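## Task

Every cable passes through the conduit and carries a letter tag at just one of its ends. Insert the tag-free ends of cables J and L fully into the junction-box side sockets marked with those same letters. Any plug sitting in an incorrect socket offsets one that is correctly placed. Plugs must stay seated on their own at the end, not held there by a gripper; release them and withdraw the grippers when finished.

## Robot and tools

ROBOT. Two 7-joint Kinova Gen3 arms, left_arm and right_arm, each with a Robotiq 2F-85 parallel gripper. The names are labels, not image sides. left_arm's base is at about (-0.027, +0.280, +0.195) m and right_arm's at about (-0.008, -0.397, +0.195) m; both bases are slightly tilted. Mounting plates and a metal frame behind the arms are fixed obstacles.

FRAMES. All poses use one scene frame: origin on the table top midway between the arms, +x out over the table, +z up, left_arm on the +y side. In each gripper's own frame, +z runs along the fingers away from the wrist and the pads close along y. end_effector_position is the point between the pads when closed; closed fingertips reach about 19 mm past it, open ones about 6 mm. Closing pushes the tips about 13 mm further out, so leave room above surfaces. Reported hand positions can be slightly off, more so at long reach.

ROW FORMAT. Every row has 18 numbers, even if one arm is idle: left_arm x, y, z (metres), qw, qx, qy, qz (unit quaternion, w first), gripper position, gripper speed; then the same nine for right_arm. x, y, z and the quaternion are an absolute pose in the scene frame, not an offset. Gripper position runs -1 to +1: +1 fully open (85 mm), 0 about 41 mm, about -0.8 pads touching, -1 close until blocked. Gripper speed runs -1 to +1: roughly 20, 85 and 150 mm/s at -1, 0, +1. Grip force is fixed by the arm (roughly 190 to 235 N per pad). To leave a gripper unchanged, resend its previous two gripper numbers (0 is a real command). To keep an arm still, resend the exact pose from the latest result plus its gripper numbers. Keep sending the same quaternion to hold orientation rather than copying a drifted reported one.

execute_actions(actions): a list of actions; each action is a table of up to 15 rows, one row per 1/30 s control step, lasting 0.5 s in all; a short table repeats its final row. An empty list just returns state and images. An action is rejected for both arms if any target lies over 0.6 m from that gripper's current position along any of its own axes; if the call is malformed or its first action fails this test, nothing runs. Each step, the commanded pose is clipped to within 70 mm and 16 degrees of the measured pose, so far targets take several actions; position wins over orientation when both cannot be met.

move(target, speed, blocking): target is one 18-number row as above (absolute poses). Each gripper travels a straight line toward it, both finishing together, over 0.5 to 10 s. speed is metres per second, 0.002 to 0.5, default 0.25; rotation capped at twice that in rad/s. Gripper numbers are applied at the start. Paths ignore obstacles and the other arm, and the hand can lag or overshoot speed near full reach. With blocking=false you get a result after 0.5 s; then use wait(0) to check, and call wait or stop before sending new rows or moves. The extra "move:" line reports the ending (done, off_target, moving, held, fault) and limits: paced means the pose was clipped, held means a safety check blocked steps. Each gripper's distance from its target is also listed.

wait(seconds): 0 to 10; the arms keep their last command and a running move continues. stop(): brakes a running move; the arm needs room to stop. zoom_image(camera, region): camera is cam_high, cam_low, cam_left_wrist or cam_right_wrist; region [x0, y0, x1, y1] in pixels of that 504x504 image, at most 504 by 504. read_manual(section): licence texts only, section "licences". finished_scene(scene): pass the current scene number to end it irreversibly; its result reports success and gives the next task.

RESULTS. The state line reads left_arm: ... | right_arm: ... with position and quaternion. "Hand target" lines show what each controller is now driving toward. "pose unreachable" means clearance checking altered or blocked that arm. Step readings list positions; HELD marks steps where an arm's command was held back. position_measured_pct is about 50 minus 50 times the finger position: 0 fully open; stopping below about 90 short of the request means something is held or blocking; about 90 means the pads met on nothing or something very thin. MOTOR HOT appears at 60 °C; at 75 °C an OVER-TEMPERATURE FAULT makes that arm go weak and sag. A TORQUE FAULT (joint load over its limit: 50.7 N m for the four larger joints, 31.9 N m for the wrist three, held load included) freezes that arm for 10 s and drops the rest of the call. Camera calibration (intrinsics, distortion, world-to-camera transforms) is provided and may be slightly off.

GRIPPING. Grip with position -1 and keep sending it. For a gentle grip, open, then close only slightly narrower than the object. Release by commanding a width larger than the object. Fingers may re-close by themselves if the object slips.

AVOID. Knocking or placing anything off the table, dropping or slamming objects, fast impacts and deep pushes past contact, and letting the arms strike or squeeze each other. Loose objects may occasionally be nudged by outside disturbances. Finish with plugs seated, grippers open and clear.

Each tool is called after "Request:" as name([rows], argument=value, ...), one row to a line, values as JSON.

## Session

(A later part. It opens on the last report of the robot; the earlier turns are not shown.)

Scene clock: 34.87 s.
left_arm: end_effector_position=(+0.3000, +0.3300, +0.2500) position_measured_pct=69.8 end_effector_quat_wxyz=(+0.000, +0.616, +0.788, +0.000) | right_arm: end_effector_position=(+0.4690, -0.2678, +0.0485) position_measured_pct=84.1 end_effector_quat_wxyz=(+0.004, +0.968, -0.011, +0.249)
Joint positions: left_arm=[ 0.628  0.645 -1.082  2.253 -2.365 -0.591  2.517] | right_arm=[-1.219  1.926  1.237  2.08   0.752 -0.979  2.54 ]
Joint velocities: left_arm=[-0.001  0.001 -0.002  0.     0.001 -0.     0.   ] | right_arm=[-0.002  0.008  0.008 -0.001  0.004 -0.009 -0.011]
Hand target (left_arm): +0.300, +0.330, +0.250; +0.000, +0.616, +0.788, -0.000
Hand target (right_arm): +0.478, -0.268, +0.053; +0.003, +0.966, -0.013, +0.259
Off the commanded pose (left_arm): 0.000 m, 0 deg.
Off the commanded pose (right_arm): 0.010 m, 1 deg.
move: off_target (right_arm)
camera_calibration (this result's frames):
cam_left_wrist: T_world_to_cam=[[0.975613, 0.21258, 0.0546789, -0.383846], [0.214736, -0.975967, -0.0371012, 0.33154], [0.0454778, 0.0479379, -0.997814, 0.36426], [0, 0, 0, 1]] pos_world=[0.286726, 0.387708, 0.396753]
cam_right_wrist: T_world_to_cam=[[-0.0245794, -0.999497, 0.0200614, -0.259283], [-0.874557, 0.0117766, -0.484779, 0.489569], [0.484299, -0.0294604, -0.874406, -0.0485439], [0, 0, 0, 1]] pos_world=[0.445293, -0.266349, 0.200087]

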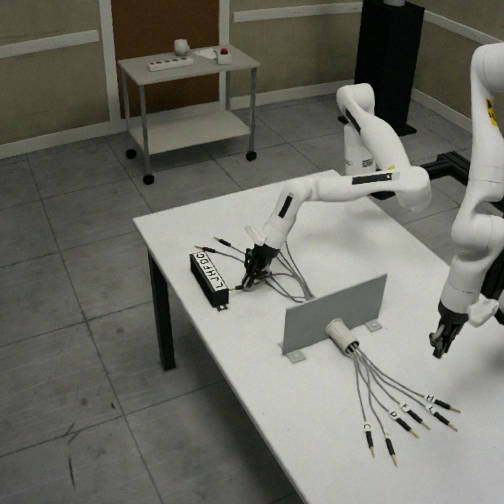

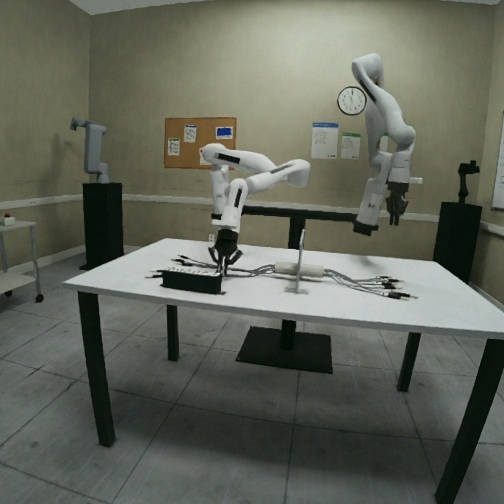

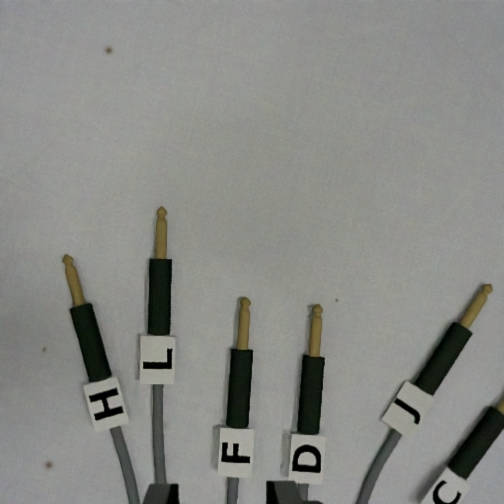

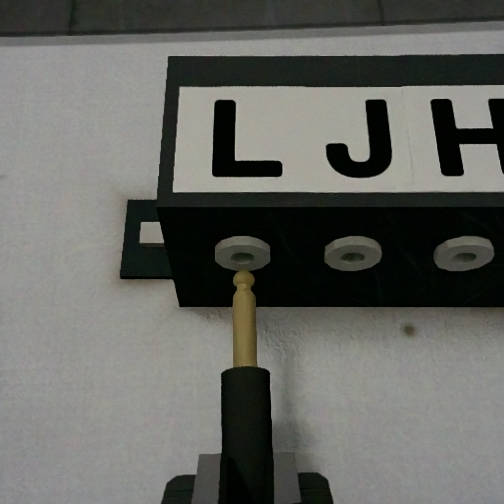

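Request:
move(target=[0.3,0.33,0.25,0,0.616,0.788,0,-0.4,0,0.458,-0.2672,0.052,0.003,0.966,-0.013,0.259,-1,0], speed=0.03)

Request:
move(target=[0.3,0.33,0.25,0,0.616,0.788,0,-0.4,0,0.46,-0.2672,0.058,0.003,0.966,-0.013,0.259,-1,0], speed=0.03)

Request:
move(target=[0.3,0.33,0.25,0,0.616,0.788,0,-0.4,0,0.470,-0.2674,0.058,0.003,0.966,-0.013,0.259,-1,0], speed=0.01)

Request:
zoom_image(camera="cam_right_wrist", region=[150,200,400,400])

Scene clock: 35.73 s.
left_arm: end_effector_position=(+0.3000, +0.3300, +0.2500) position_measured_pct=69.8 end_effector_quat_wxyz=(+0.000, +0.616, +0.788, +0.000) | right_arm: end_effector_position=(+0.4581, -0.2675, +0.0519) position_measured_pct=84.1 end_effector_quat_wxyz=(+0.003, +0.966, -0.013, +0.259)
Joint positions: left_arm=[ 0.628  0.645 -1.082  2.253 -2.365 -0.591  2.517] | right_arm=[-1.258  1.94   1.222  2.122  0.711 -0.985  2.546]
Joint velocities: left_arm=[ 0.    -0.    -0.001  0.     0.     0.    -0.   ] | right_arm=[-0.005  0.001 -0.002  0.003 -0.004 -0.     0.002]
Hand target (left_arm): +0.300, +0.330, +0.250; +0.000, +0.616, +0.788, -0.000
Hand target (right_arm): +0.458, -0.267, +0.052; +0.003, +0.966, -0.013, +0.259
Off the commanded pose (left_arm): 0.000 m, 0 deg.
Off the commanded pose (right_arm): 0.000 m, 0 deg.
move: done
camera_calibration (this result's frames):
cam_left_wrist: T_world_to_cam=[[0.975613, 0.212579, 0.0546788, -0.383846], [0.214736, -0.975967, -0.0371011, 0.33154], [0.0454778, 0.0479378, -0.997814, 0.36426], [0, 0, 0, 1]] pos_world=[0.286726, 0.387708, 0.396753]
cam_right_wrist: T_world_to_cam=[[-0.028631, -0.999427, 0.0180427, -0.257378], [-0.864889, 0.0157194, -0.501716, 0.479159], [0.501145, -0.0299696, -0.864844, -0.0486308], [0, 0, 0, 1]] pos_world=[0.431422, -0.26622, 0.202988]

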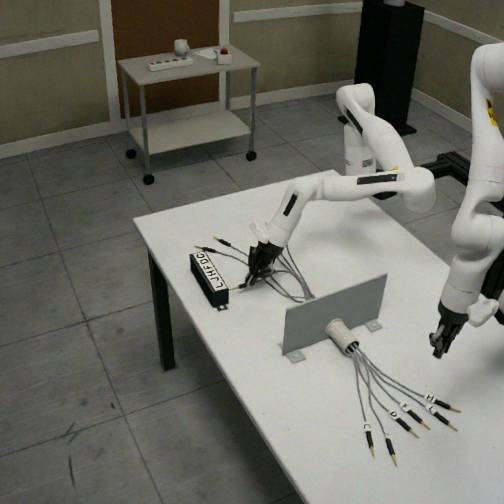

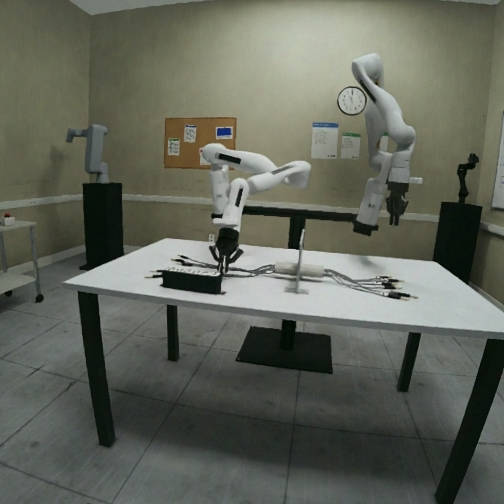

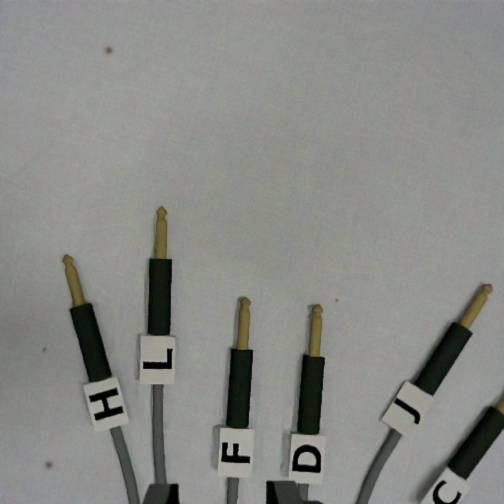

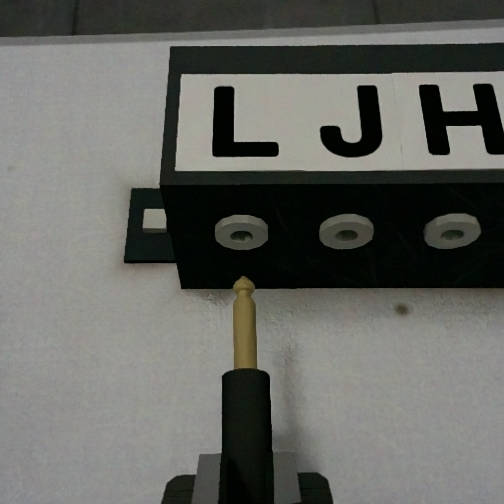

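Scene clock: 36.43 s.
left_arm: end_effector_position=(+0.3000, +0.3300, +0.2500) position_measured_pct=69.8 end_effector_quat_wxyz=(+0.000, +0.616, +0.788, +0.000) | right_arm: end_effector_position=(+0.4600, -0.2674, +0.0579) position_measured_pct=84.1 end_effector_quat_wxyz=(+0.003, +0.966, -0.013, +0.259)
Joint positions: left_arm=[ 0.628  0.645 -1.082  2.253 -2.365 -0.591  2.517] | right_arm=[-1.254  1.927  1.233  2.125  0.727 -0.987  2.548]
Joint velocities: left_arm=[-0.     0.001  0.     0.     0.    -0.    -0.   ] | right_arm=[ 0.002 -0.002  0.001 -0.     0.001  0.    -0.   ]
Hand target (left_arm): +0.300, +0.330, +0.250; +0.000, +0.616, +0.788, -0.000
Hand target (right_arm): +0.460, -0.267, +0.058; +0.003, +0.966, -0.013, +0.259
Off the commanded pose (left_arm): 0.000 m, 0 deg.
Off the commanded pose (right_arm): 0.000 m, 0 deg.
move: done
camera_calibration (this result's frames):
cam_left_wrist: T_world_to_cam=[[0.975613, 0.21258, 0.054679, -0.383846], [0.214736, -0.975967, -0.0371012, 0.33154], [0.0454779, 0.0479379, -0.997814, 0.36426], [0, 0, 0, 1]] pos_world=[0.286726, 0.387708, 0.396753]
cam_right_wrist: T_world_to_cam=[[-0.0281899, -0.999433, 0.0184129, -0.257574], [-0.864823, 0.0151473, -0.501849, 0.483574], [0.501285, -0.0300709, -0.864759, -0.0445076], [0, 0, 0, 1]] pos_world=[0.433256, -0.266091, 0.208936]

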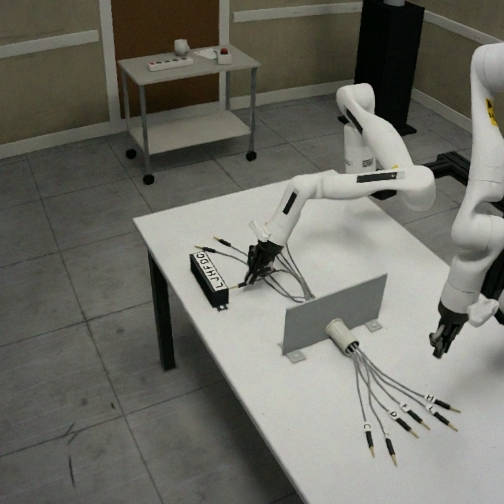

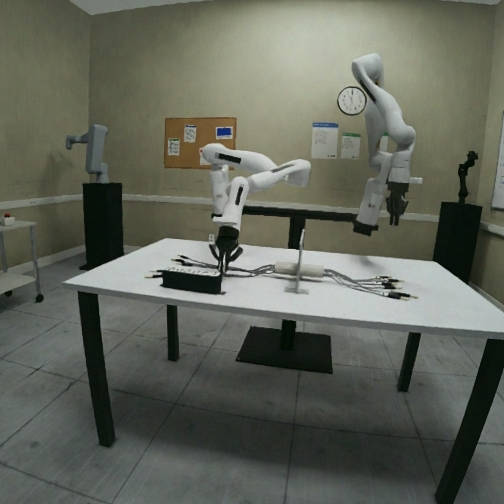

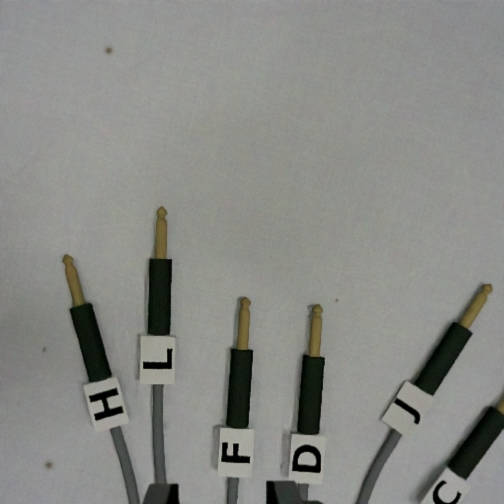

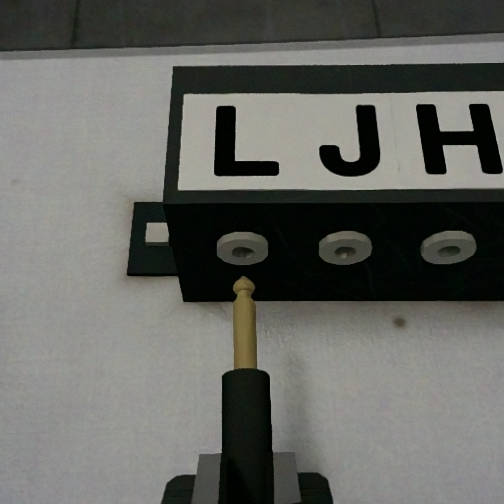

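Scene clock: 37.67 s.
left_arm: end_effector_position=(+0.3000, +0.3300, +0.2500) position_measured_pct=69.8 end_effector_quat_wxyz=(+0.000, +0.616, +0.788, +0.000) | right_arm: end_effector_position=(+0.4699, -0.2675, +0.0579) position_measured_pct=84.1 end_effector_quat_wxyz=(+0.003, +0.966, -0.013, +0.259)
Joint positions: left_arm=[ 0.628  0.645 -1.082  2.253 -2.365 -0.591  2.517] | right_arm=[-1.231  1.921  1.245  2.099  0.742 -0.98   2.544]
Joint velocities: left_arm=[ 0.    -0.    -0.     0.    -0.001 -0.001 -0.   ] | right_arm=[ 0.002  0.    -0.    -0.001  0.002 -0.    -0.   ]
Hand target (left_arm): +0.300, +0.330, +0.250; +0.000, +0.616, +0.788, -0.000
Hand target (right_arm): +0.470, -0.267, +0.058; +0.003, +0.966, -0.013, +0.259
Off the commanded pose (left_arm): 0.000 m, 0 deg.
Off the commanded pose (right_arm): 0.000 m, 0 deg.
move: done
camera_calibration (this result's frames):
cam_left_wrist: T_world_to_cam=[[0.975613, 0.21258, 0.0546788, -0.383846], [0.214736, -0.975967, -0.0371012, 0.33154], [0.0454777, 0.0479379, -0.997814, 0.36426], [0, 0, 0, 1]] pos_world=[0.286726, 0.387708, 0.396753]
cam_right_wrist: T_world_to_cam=[[-0.0281113, -0.999438, 0.0182856, -0.257432], [-0.864839, 0.0151442, -0.501821, 0.492227], [0.501262, -0.0299209, -0.864778, -0.0493933], [0, 0, 0, 1]] pos_world=[0.443219, -0.26622, 0.209003]

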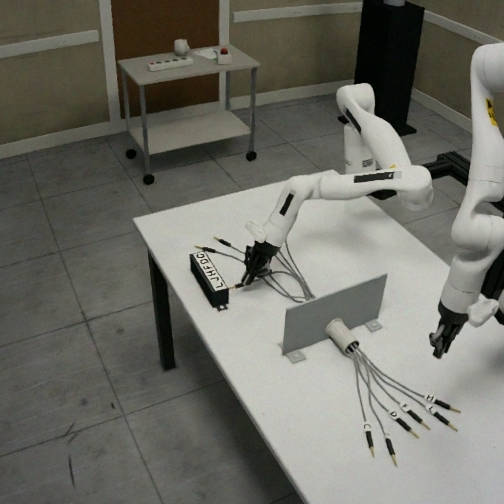

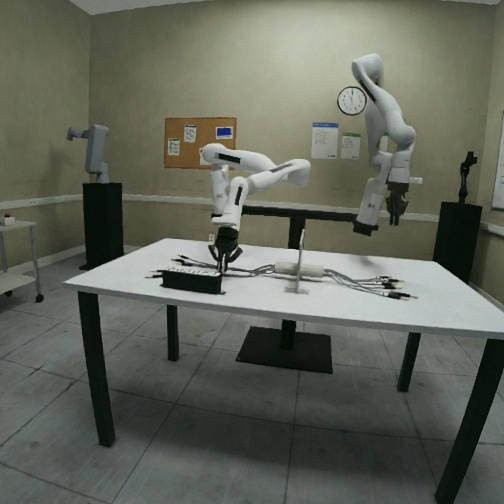

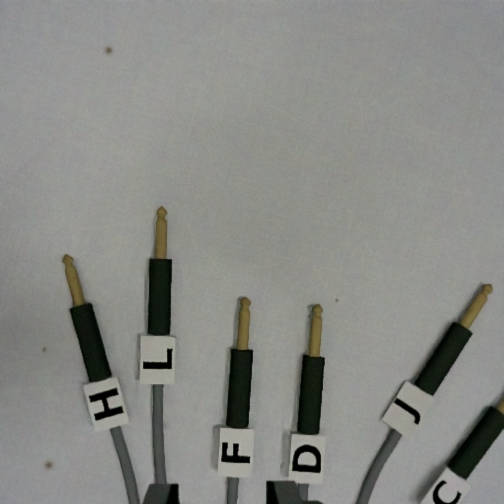

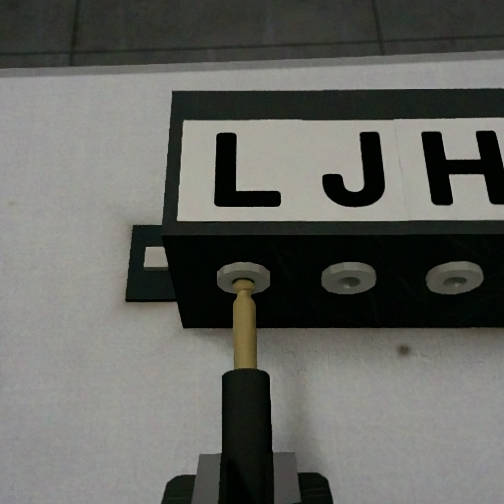

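Region (150, 200, 400, 400) of cam_right_wrist's 504x504 image, scaled by 2.016; it fills the top 403 rows of this view, and the rest is white.

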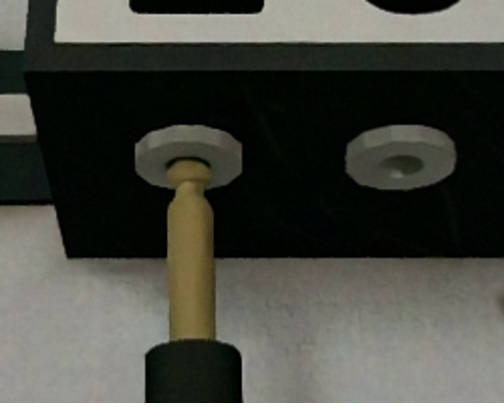

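Entering.

Request:
move(target=[0.3,0.33,0.25,0,0.616,0.788,0,-0.4,0,0.502,-0.268,0.058,0.003,0.966,-0.013,0.259,-1,0], speed=0.015)

Scene clock: 40.10 s.
left_arm: end_effector_position=(+0.3000, +0.3300, +0.2500) position_measured_pct=69.8 end_effector_quat_wxyz=(+0.000, +0.616, +0.788, +0.000) | right_arm: end_effector_position=(+0.4862, -0.2673, +0.0554) position_measured_pct=84.1 end_effector_quat_wxyz=(+0.003, +0.969, -0.012, +0.245)
Joint positions: left_arm=[ 0.628  0.645 -1.082  2.253 -2.365 -0.591  2.517] | right_arm=[-1.18   1.908  1.28   2.037  0.812 -0.985  2.512]
Joint velocities: left_arm=[ 0.    -0.     0.002  0.    -0.     0.001  0.   ] | right_arm=[-0.004  0.015  0.015 -0.     0.004 -0.017 -0.019]
Hand target (left_arm): +0.300, +0.330, +0.250; +0.000, +0.616, +0.788, -0.000
Hand target (right_arm): +0.501, -0.268, +0.058; +0.003, +0.966, -0.013, +0.259
Off the commanded pose (left_arm): 0.000 m, 0 deg.
Off the commanded pose (right_arm): 0.016 m, 2 deg.
move: off_target (right_arm)
camera_calibration (this result's frames):
cam_left_wrist: T_world_to_cam=[[0.975613, 0.212579, 0.0546789, -0.383846], [0.214736, -0.975967, -0.0371013, 0.33154], [0.0454779, 0.047938, -0.997814, 0.36426], [0, 0, 0, 1]] pos_world=[0.286726, 0.387708, 0.396753]
cam_right_wrist: T_world_to_cam=[[-0.0248303, -0.999513, 0.0189187, -0.258366], [-0.878844, 0.0128052, -0.476937, 0.509914], [0.476462, -0.0284691, -0.878734, -0.046498], [0, 0, 0, 1]] pos_world=[0.463874, -0.266094, 0.207225]

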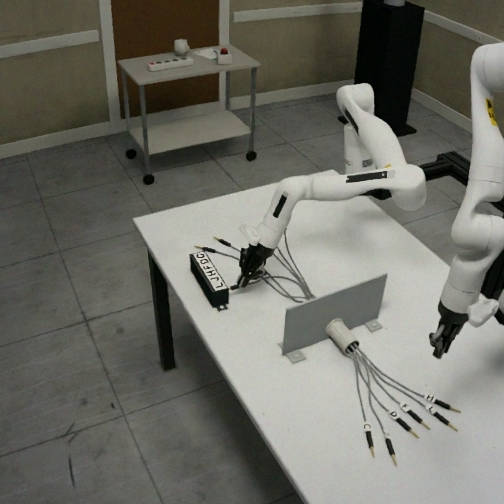

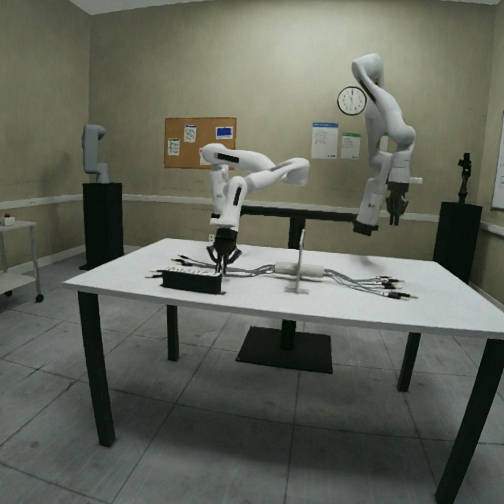

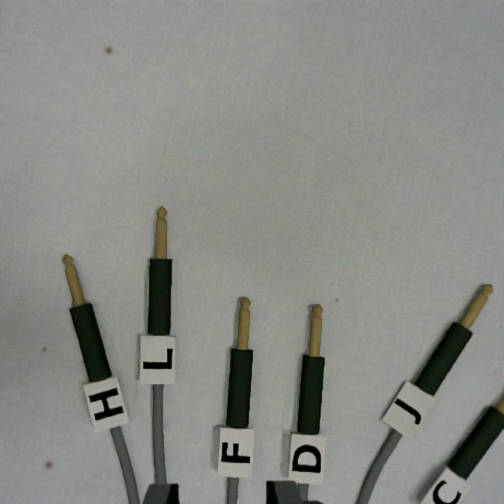

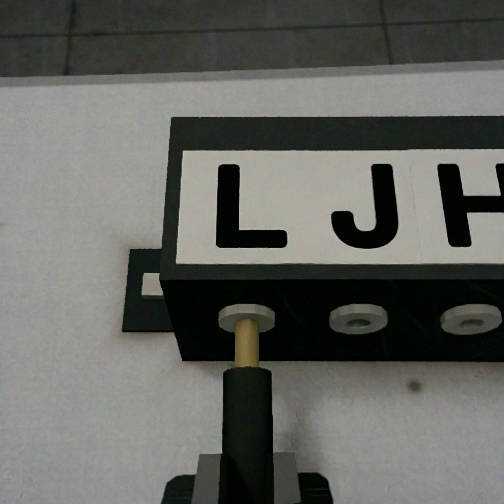

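Request:
move(target=[0.3,0.33,0.25,0,0.616,0.788,0,-0.4,0,0.486,-0.2676,0.057,0.003,0.966,-0.013,0.259,-1,0], speed=0.015)

Request:
move(target=[0.3,0.33,0.25,0,0.616,0.788,0,-0.4,0,0.484,-0.2676,0.05,0.003,0.966,-0.013,0.259,-0.45,0], speed=0.01)

Request:
move(target=[0.3,0.33,0.25,0,0.616,0.788,0,-0.4,0,0.484,-0.2676,0.05,0.003,0.966,-0.013,0.259,-1,0])

Request:
move(target=[0.3,0.33,0.25,0,0.616,0.788,0,-0.4,0,0.5,-0.268,0.051,0.003,0.966,-0.013,0.259,-1,0], speed=0.01)

Scene clock: 41.47 s.
left_arm: end_effector_position=(+0.3000, +0.3300, +0.2500) position_measured_pct=69.8 end_effector_quat_wxyz=(+0.000, +0.616, +0.788, +0.000) | right_arm: end_effector_position=(+0.4863, -0.2675, +0.0573) position_measured_pct=84.1 end_effector_quat_wxyz=(+0.003, +0.966, -0.013, +0.259)
Joint positions: left_arm=[ 0.628  0.645 -1.082  2.253 -2.365 -0.591  2.517] | right_arm=[-1.199  1.926  1.275  2.056  0.767 -0.98   2.52 ]
Joint velocities: left_arm=[ 0.    -0.001 -0.001  0.     0.001  0.001  0.   ] | right_arm=[-0.003 -0.001 -0.001  0.002 -0.003  0.001  0.001]
Hand target (left_arm): +0.300, +0.330, +0.250; +0.000, +0.616, +0.788, -0.000
Hand target (right_arm): +0.486, -0.268, +0.057; +0.003, +0.966, -0.013, +0.259
Off the commanded pose (left_arm): 0.000 m, 0 deg.
Off the commanded pose (right_arm): 0.000 m, 0 deg.
move: done
camera_calibration (this result's frames):
cam_left_wrist: T_world_to_cam=[[0.975613, 0.21258, 0.0546789, -0.383846], [0.214737, -0.975967, -0.0371011, 0.331539], [0.0454779, 0.0479378, -0.997814, 0.36426], [0, 0, 0, 1]] pos_world=[0.286726, 0.387708, 0.396753]
cam_right_wrist: T_world_to_cam=[[-0.0282001, -0.999448, 0.0175511, -0.256845], [-0.864407, 0.0155647, -0.502552, 0.506077], [0.502001, -0.0293433, -0.864369, -0.0583768], [0, 0, 0, 1]] pos_world=[0.459519, -0.266293, 0.208379]

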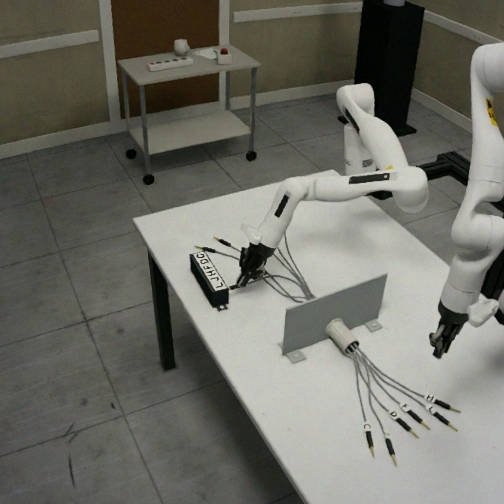

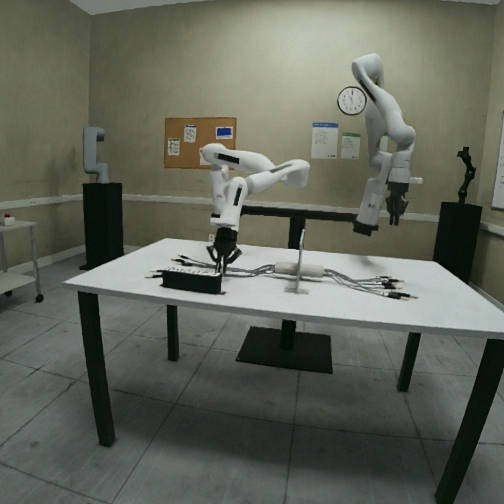

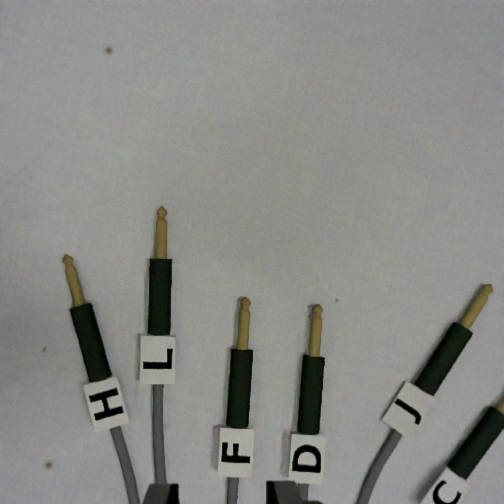

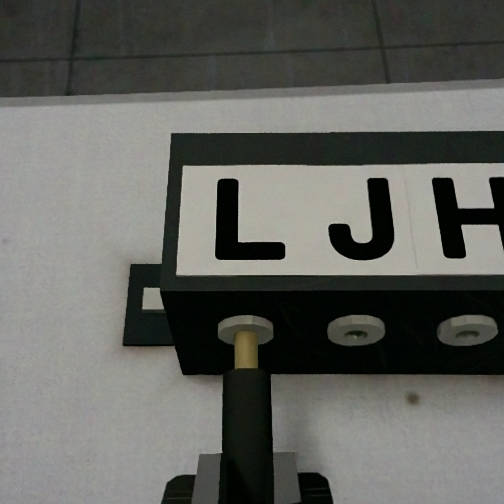

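Scene clock: 42.47 s.
left_arm: end_effector_position=(+0.3000, +0.3300, +0.2500) position_measured_pct=69.8 end_effector_quat_wxyz=(+0.000, +0.616, +0.788, +0.000) | right_arm: end_effector_position=(+0.4840, -0.2676, +0.0500) position_measured_pct=72.6 end_effector_quat_wxyz=(+0.003, +0.966, -0.013, +0.259)
Joint positions: left_arm=[ 0.628  0.645 -1.082  2.253 -2.365 -0.591  2.517] | right_arm=[-1.203  1.942  1.263  2.052  0.749 -0.977  2.519]
Joint velocities: left_arm=[-0.    -0.001  0.     0.     0.002  0.001 -0.   ] | right_arm=[ 0.     0.001 -0.    -0.002 -0.003  0.     0.   ]
Hand target (left_arm): +0.300, +0.330, +0.250; +0.000, +0.616, +0.788, -0.000
Hand target (right_arm): +0.484, -0.268, +0.050; +0.003, +0.966, -0.013, +0.259
Off the commanded pose (left_arm): 0.000 m, 0 deg.
Off the commanded pose (right_arm): 0.000 m, 0 deg.
move: done
camera_calibration (this result's frames):
cam_left_wrist: T_world_to_cam=[[0.975613, 0.21258, 0.0546789, -0.383846], [0.214736, -0.975967, -0.0371011, 0.33154], [0.0454779, 0.0479378, -0.997814, 0.36426], [0, 0, 0, 1]] pos_world=[0.286726, 0.387708, 0.396753]
cam_right_wrist: T_world_to_cam=[[-0.0281267, -0.999446, 0.017809, -0.256905], [-0.864786, 0.0153938, -0.501904, 0.50053], [0.501352, -0.0295179, -0.86474, -0.0632189], [0, 0, 0, 1]] pos_world=[0.457321, -0.266334, 0.201125]

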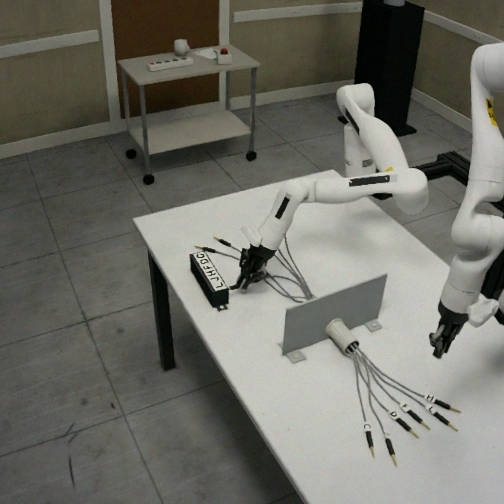

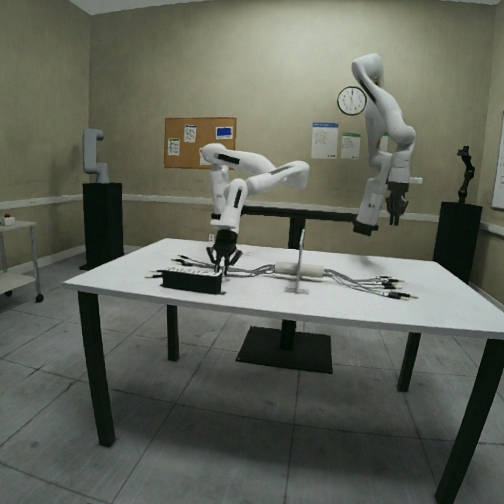

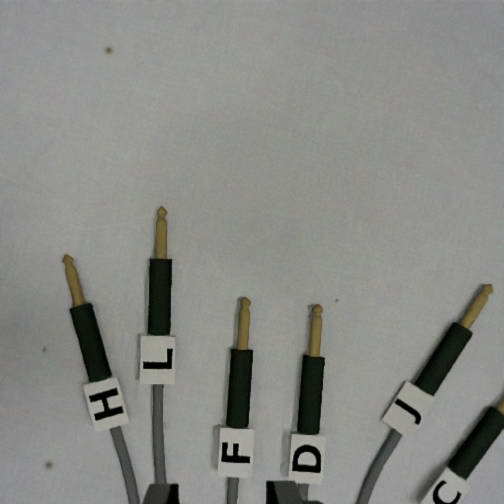

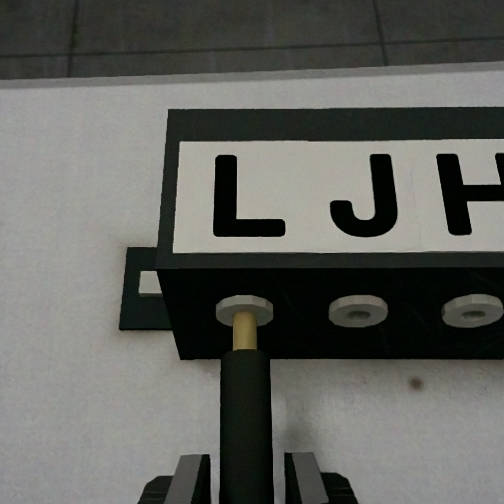

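Scene clock: 43.17 s.
left_arm: end_effector_position=(+0.3000, +0.3300, +0.2500) position_measured_pct=69.8 end_effector_quat_wxyz=(+0.000, +0.616, +0.788, +0.000) | right_arm: end_effector_position=(+0.4839, -0.2674, +0.0502) position_measured_pct=82.9 end_effector_quat_wxyz=(+0.003, +0.966, -0.013, +0.259)
Joint positions: left_arm=[ 0.628  0.645 -1.082  2.253 -2.365 -0.591  2.517] | right_arm=[-1.204  1.942  1.263  2.053  0.749 -0.978  2.519]
Joint velocities: left_arm=[ 0.     0.002  0.001 -0.     0.001 -0.    -0.   ] | right_arm=[ 0.001 -0.    -0.    -0.     0.     0.002 -0.   ]
Hand target (left_arm): +0.300, +0.330, +0.250; +0.000, +0.616, +0.788, -0.000
Hand target (right_arm): +0.484, -0.268, +0.050; +0.003, +0.966, -0.013, +0.259
Off the commanded pose (left_arm): 0.000 m, 0 deg.
Off the commanded pose (right_arm): 0.000 m, 0 deg.
move: done
camera_calibration (this result's frames):
cam_left_wrist: T_world_to_cam=[[0.975613, 0.21258, 0.0546789, -0.383846], [0.214737, -0.975967, -0.0371012, 0.33154], [0.0454778, 0.047938, -0.997814, 0.36426], [0, 0, 0, 1]] pos_world=[0.286726, 0.387708, 0.396753]
cam_right_wrist: T_world_to_cam=[[-0.0280113, -0.999452, 0.0176379, -0.256808], [-0.864773, 0.0153789, -0.501927, 0.500465], [0.50138, -0.0293124, -0.86473, -0.0629372], [0, 0, 0, 1]] pos_world=[0.457151, -0.266209, 0.201303]

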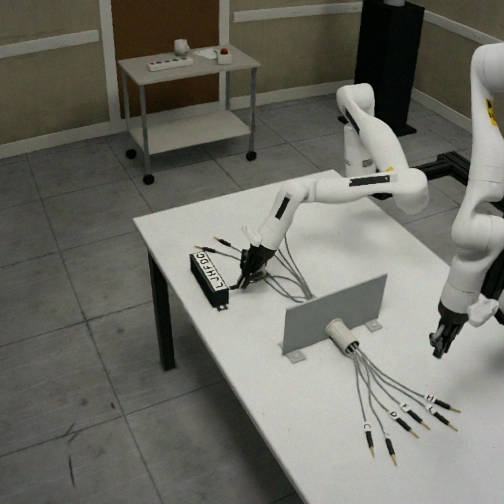

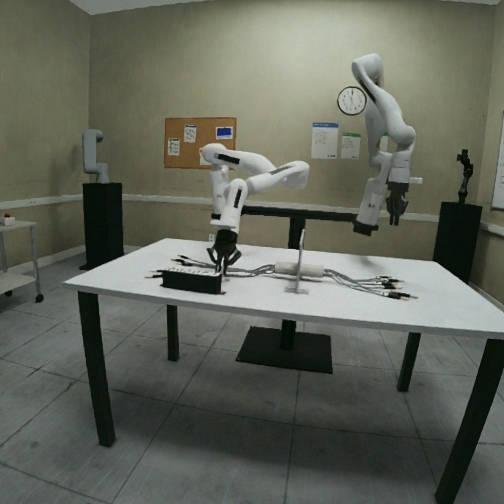

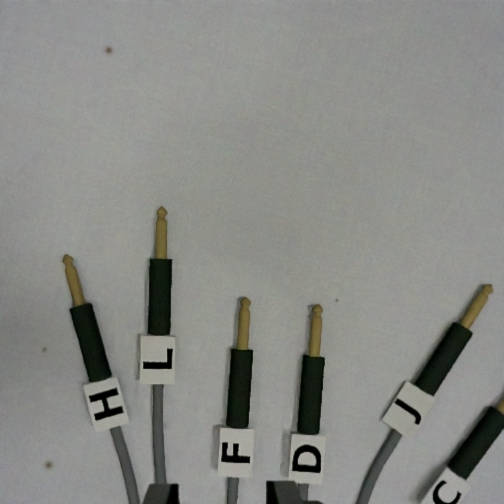

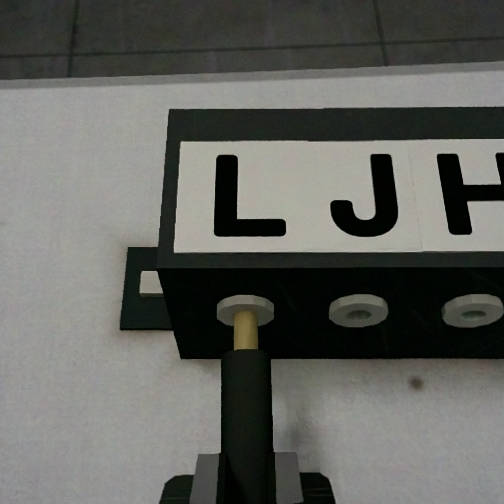

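Scene clock: 45.00 s.
left_arm: end_effector_position=(+0.3000, +0.3300, +0.2500) position_measured_pct=69.8 end_effector_quat_wxyz=(+0.000, +0.616, +0.788, +0.000) | right_arm: end_effector_position=(+0.4856, -0.2671, +0.0493) position_measured_pct=82.9 end_effector_quat_wxyz=(+0.003, +0.969, -0.012, +0.247)
Joint positions: left_arm=[ 0.628  0.645 -1.082  2.253 -2.365 -0.591  2.517] | right_arm=[-1.188  1.94   1.286  2.033  0.795 -0.997  2.493]
Joint velocities: left_arm=[ 0.    -0.001 -0.001 -0.    -0.001 -0.     0.   ] | right_arm=[-0.005  0.015  0.015  0.     0.004 -0.016 -0.018]
Hand target (left_arm): +0.300, +0.330, +0.250; +0.000, +0.616, +0.788, -0.000
Hand target (right_arm): +0.499, -0.268, +0.051; +0.003, +0.966, -0.013, +0.259
Off the commanded pose (left_arm): 0.000 m, 0 deg.
Off the commanded pose (right_arm): 0.015 m, 1 deg.
move: off_target (right_arm)
camera_calibration (this result's frames):
cam_left_wrist: T_world_to_cam=[[0.975613, 0.21258, 0.0546788, -0.383846], [0.214736, -0.975967, -0.0371014, 0.33154], [0.0454777, 0.0479381, -0.997814, 0.36426], [0, 0, 0, 1]] pos_world=[0.286726, 0.387708, 0.396753]
cam_right_wrist: T_world_to_cam=[[-0.0251697, -0.999511, 0.01854, -0.257907], [-0.877395, 0.0131987, -0.479587, 0.505933], [0.479108, -0.028338, -0.877298, -0.0528725], [0, 0, 0, 1]] pos_world=[0.462743, -0.265957, 0.201035]

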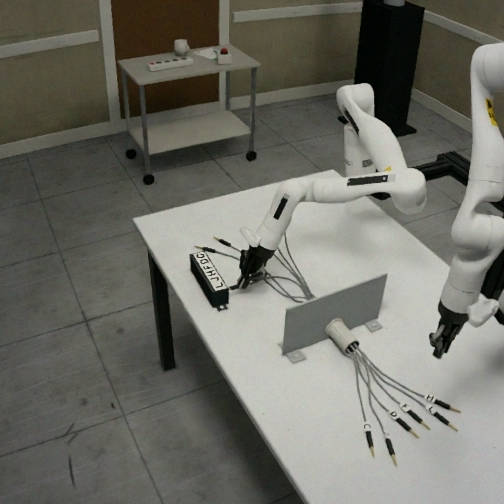

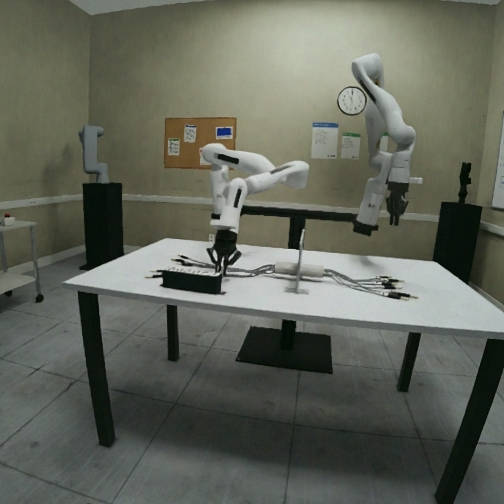

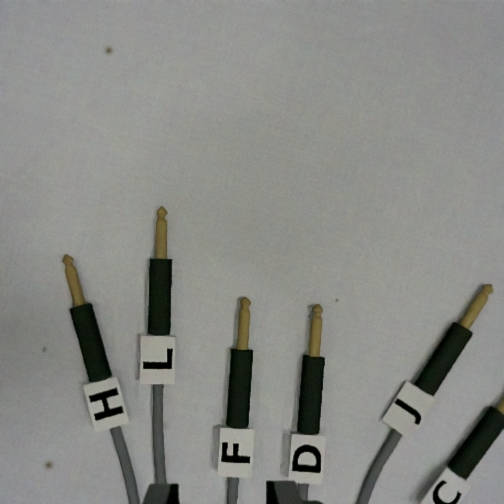

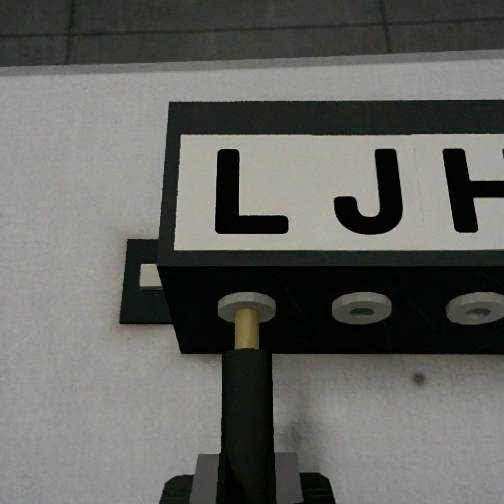

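Request:
move(target=[0.3,0.33,0.25,0,0.616,0.788,0,-0.4,0,0.502,-0.268,0.054,0.003,0.961,-0.013,0.275,-1,0], speed=0.01)

Scene clock: 48.33 s.
left_arm: end_effector_position=(+0.3000, +0.3300, +0.2500) position_measured_pct=69.8 end_effector_quat_wxyz=(+0.000, +0.616, +0.788, +0.000) | right_arm: end_effector_position=(+0.4917, -0.2675, +0.0500) position_measured_pct=82.9 end_effector_quat_wxyz=(+0.003, +0.964, -0.011, +0.265)
Joint positions: left_arm=[ 0.628  0.645 -1.082  2.253 -2.365 -0.591  2.517] | right_arm=[-1.202  1.978  1.298  2.038  0.746 -1.001  2.486]
Joint velocities: left_arm=[ 0.    -0.001 -0.    -0.     0.001  0.001  0.   ] | right_arm=[-0.003  0.012  0.011  0.001  0.001 -0.011 -0.013]
Hand target (left_arm): +0.300, +0.330, +0.250; +0.000, +0.616, +0.788, -0.000
Hand target (right_arm): +0.502, -0.268, +0.054; +0.003, +0.961, -0.013, +0.275
Off the commanded pose (left_arm): 0.000 m, 0 deg.
Off the commanded pose (right_arm): 0.011 m, 1 deg.
move: off_target (right_arm)
camera_calibration (this result's frames):
cam_left_wrist: T_world_to_cam=[[0.975613, 0.21258, 0.054679, -0.383846], [0.214736, -0.975967, -0.0371013, 0.33154], [0.0454779, 0.047938, -0.997814, 0.36426], [0, 0, 0, 1]] pos_world=[0.286726, 0.387708, 0.396753]
cam_right_wrist: T_world_to_cam=[[-0.0252633, -0.999516, 0.018179, -0.258058], [-0.858939, 0.0123993, -0.511927, 0.503908], [0.511454, -0.0285476, -0.858837, -0.0721163], [0, 0, 0, 1]] pos_world=[0.463191, -0.26624, 0.200719]

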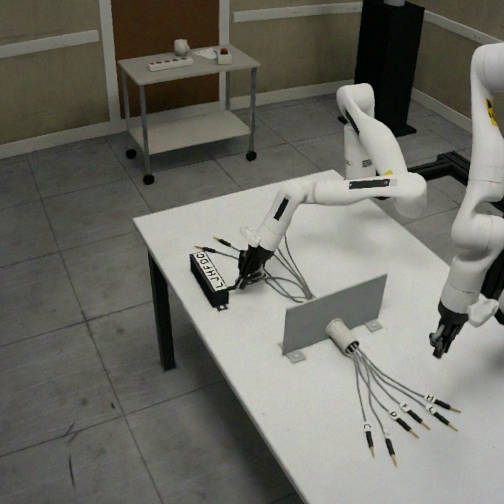

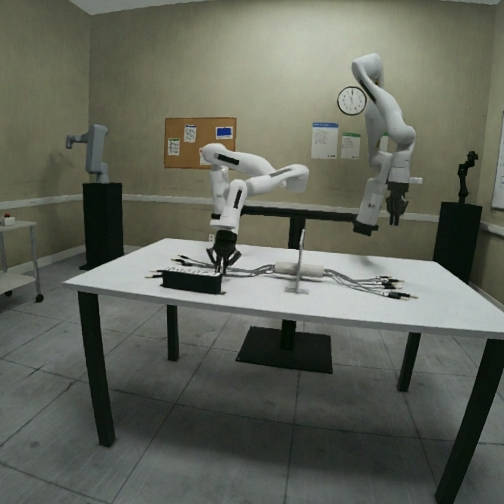

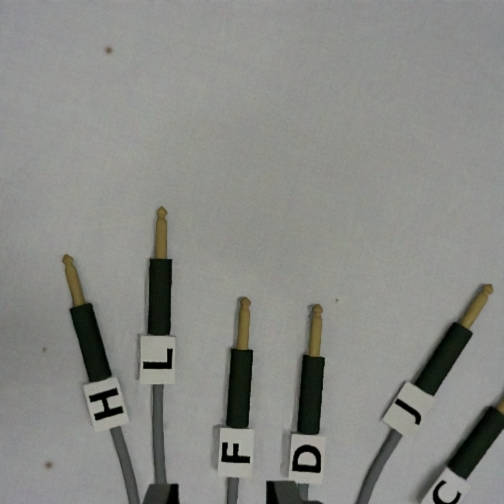

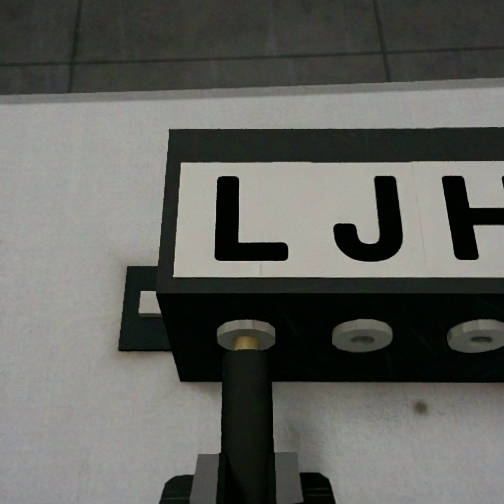

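Request:
move(target=[0.3,0.33,0.25,0,0.616,0.788,0,-0.4,0,0.507,-0.268,0.0525,0.003,0.962,-0.013,0.271,-1,0], speed=0.01)

Scene clock: 50.17 s.
left_arm: end_effector_position=(+0.3000, +0.3300, +0.2500) position_measured_pct=69.8 end_effector_quat_wxyz=(+0.000, +0.616, +0.788, +0.000) | right_arm: end_effector_position=(+0.4923, -0.2673, +0.0497) position_measured_pct=82.9 end_effector_quat_wxyz=(+0.003, +0.966, -0.012, +0.258)
Joint positions: left_arm=[ 0.628  0.645 -1.082  2.253 -2.365 -0.591  2.517] | right_arm=[-1.196  1.985  1.318  2.028  0.772 -1.02   2.461]
Joint velocities: left_arm=[-0.001  0.     0.002  0.    -0.     0.    -0.   ] | right_arm=[-0.002  0.017  0.015 -0.002  0.003 -0.016 -0.019]
Hand target (left_arm): +0.300, +0.330, +0.250; +0.000, +0.616, +0.788, -0.000
Hand target (right_arm): +0.506, -0.268, +0.053; +0.003, +0.962, -0.013, +0.271
Off the commanded pose (left_arm): 0.000 m, 0 deg.
Off the commanded pose (right_arm): 0.015 m, 2 deg.
move: off_target (right_arm)
camera_calibration (this result's frames):
cam_left_wrist: T_world_to_cam=[[0.975613, 0.21258, 0.0546788, -0.383846], [0.214736, -0.975967, -0.0371012, 0.33154], [0.0454777, 0.0479379, -0.997814, 0.36426], [0, 0, 0, 1]] pos_world=[0.286726, 0.387708, 0.396753]
cam_right_wrist: T_world_to_cam=[[-0.025445, -0.999506, 0.018443, -0.257762], [-0.866059, 0.0128258, -0.499777, 0.507315], [0.499294, -0.0286896, -0.865958, -0.0664078], [0, 0, 0, 1]] pos_world=[0.465963, -0.266047, 0.200792]

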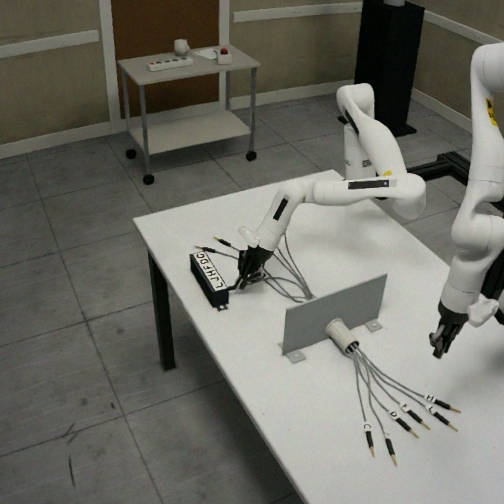

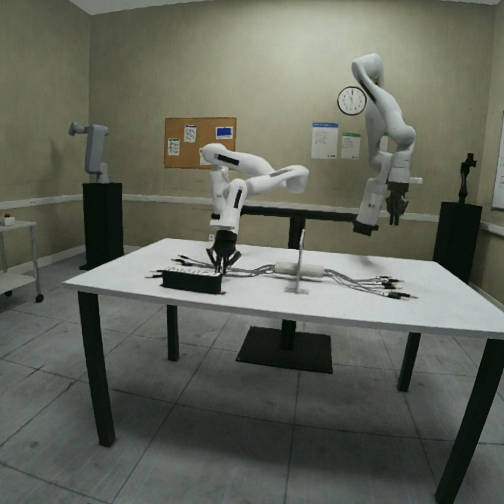

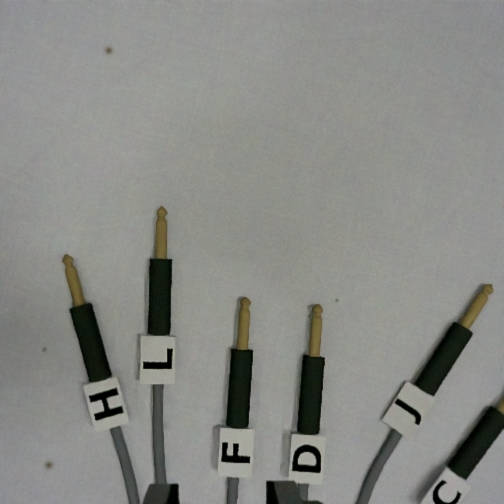

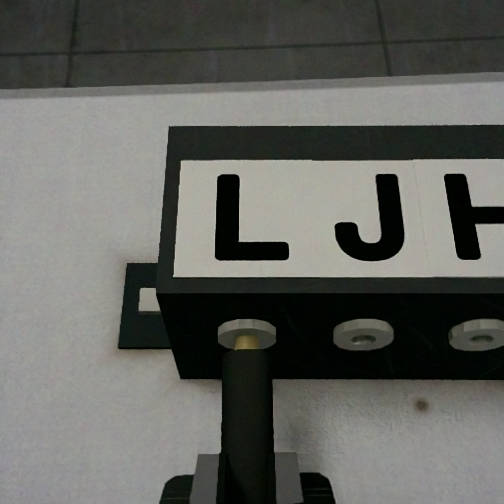

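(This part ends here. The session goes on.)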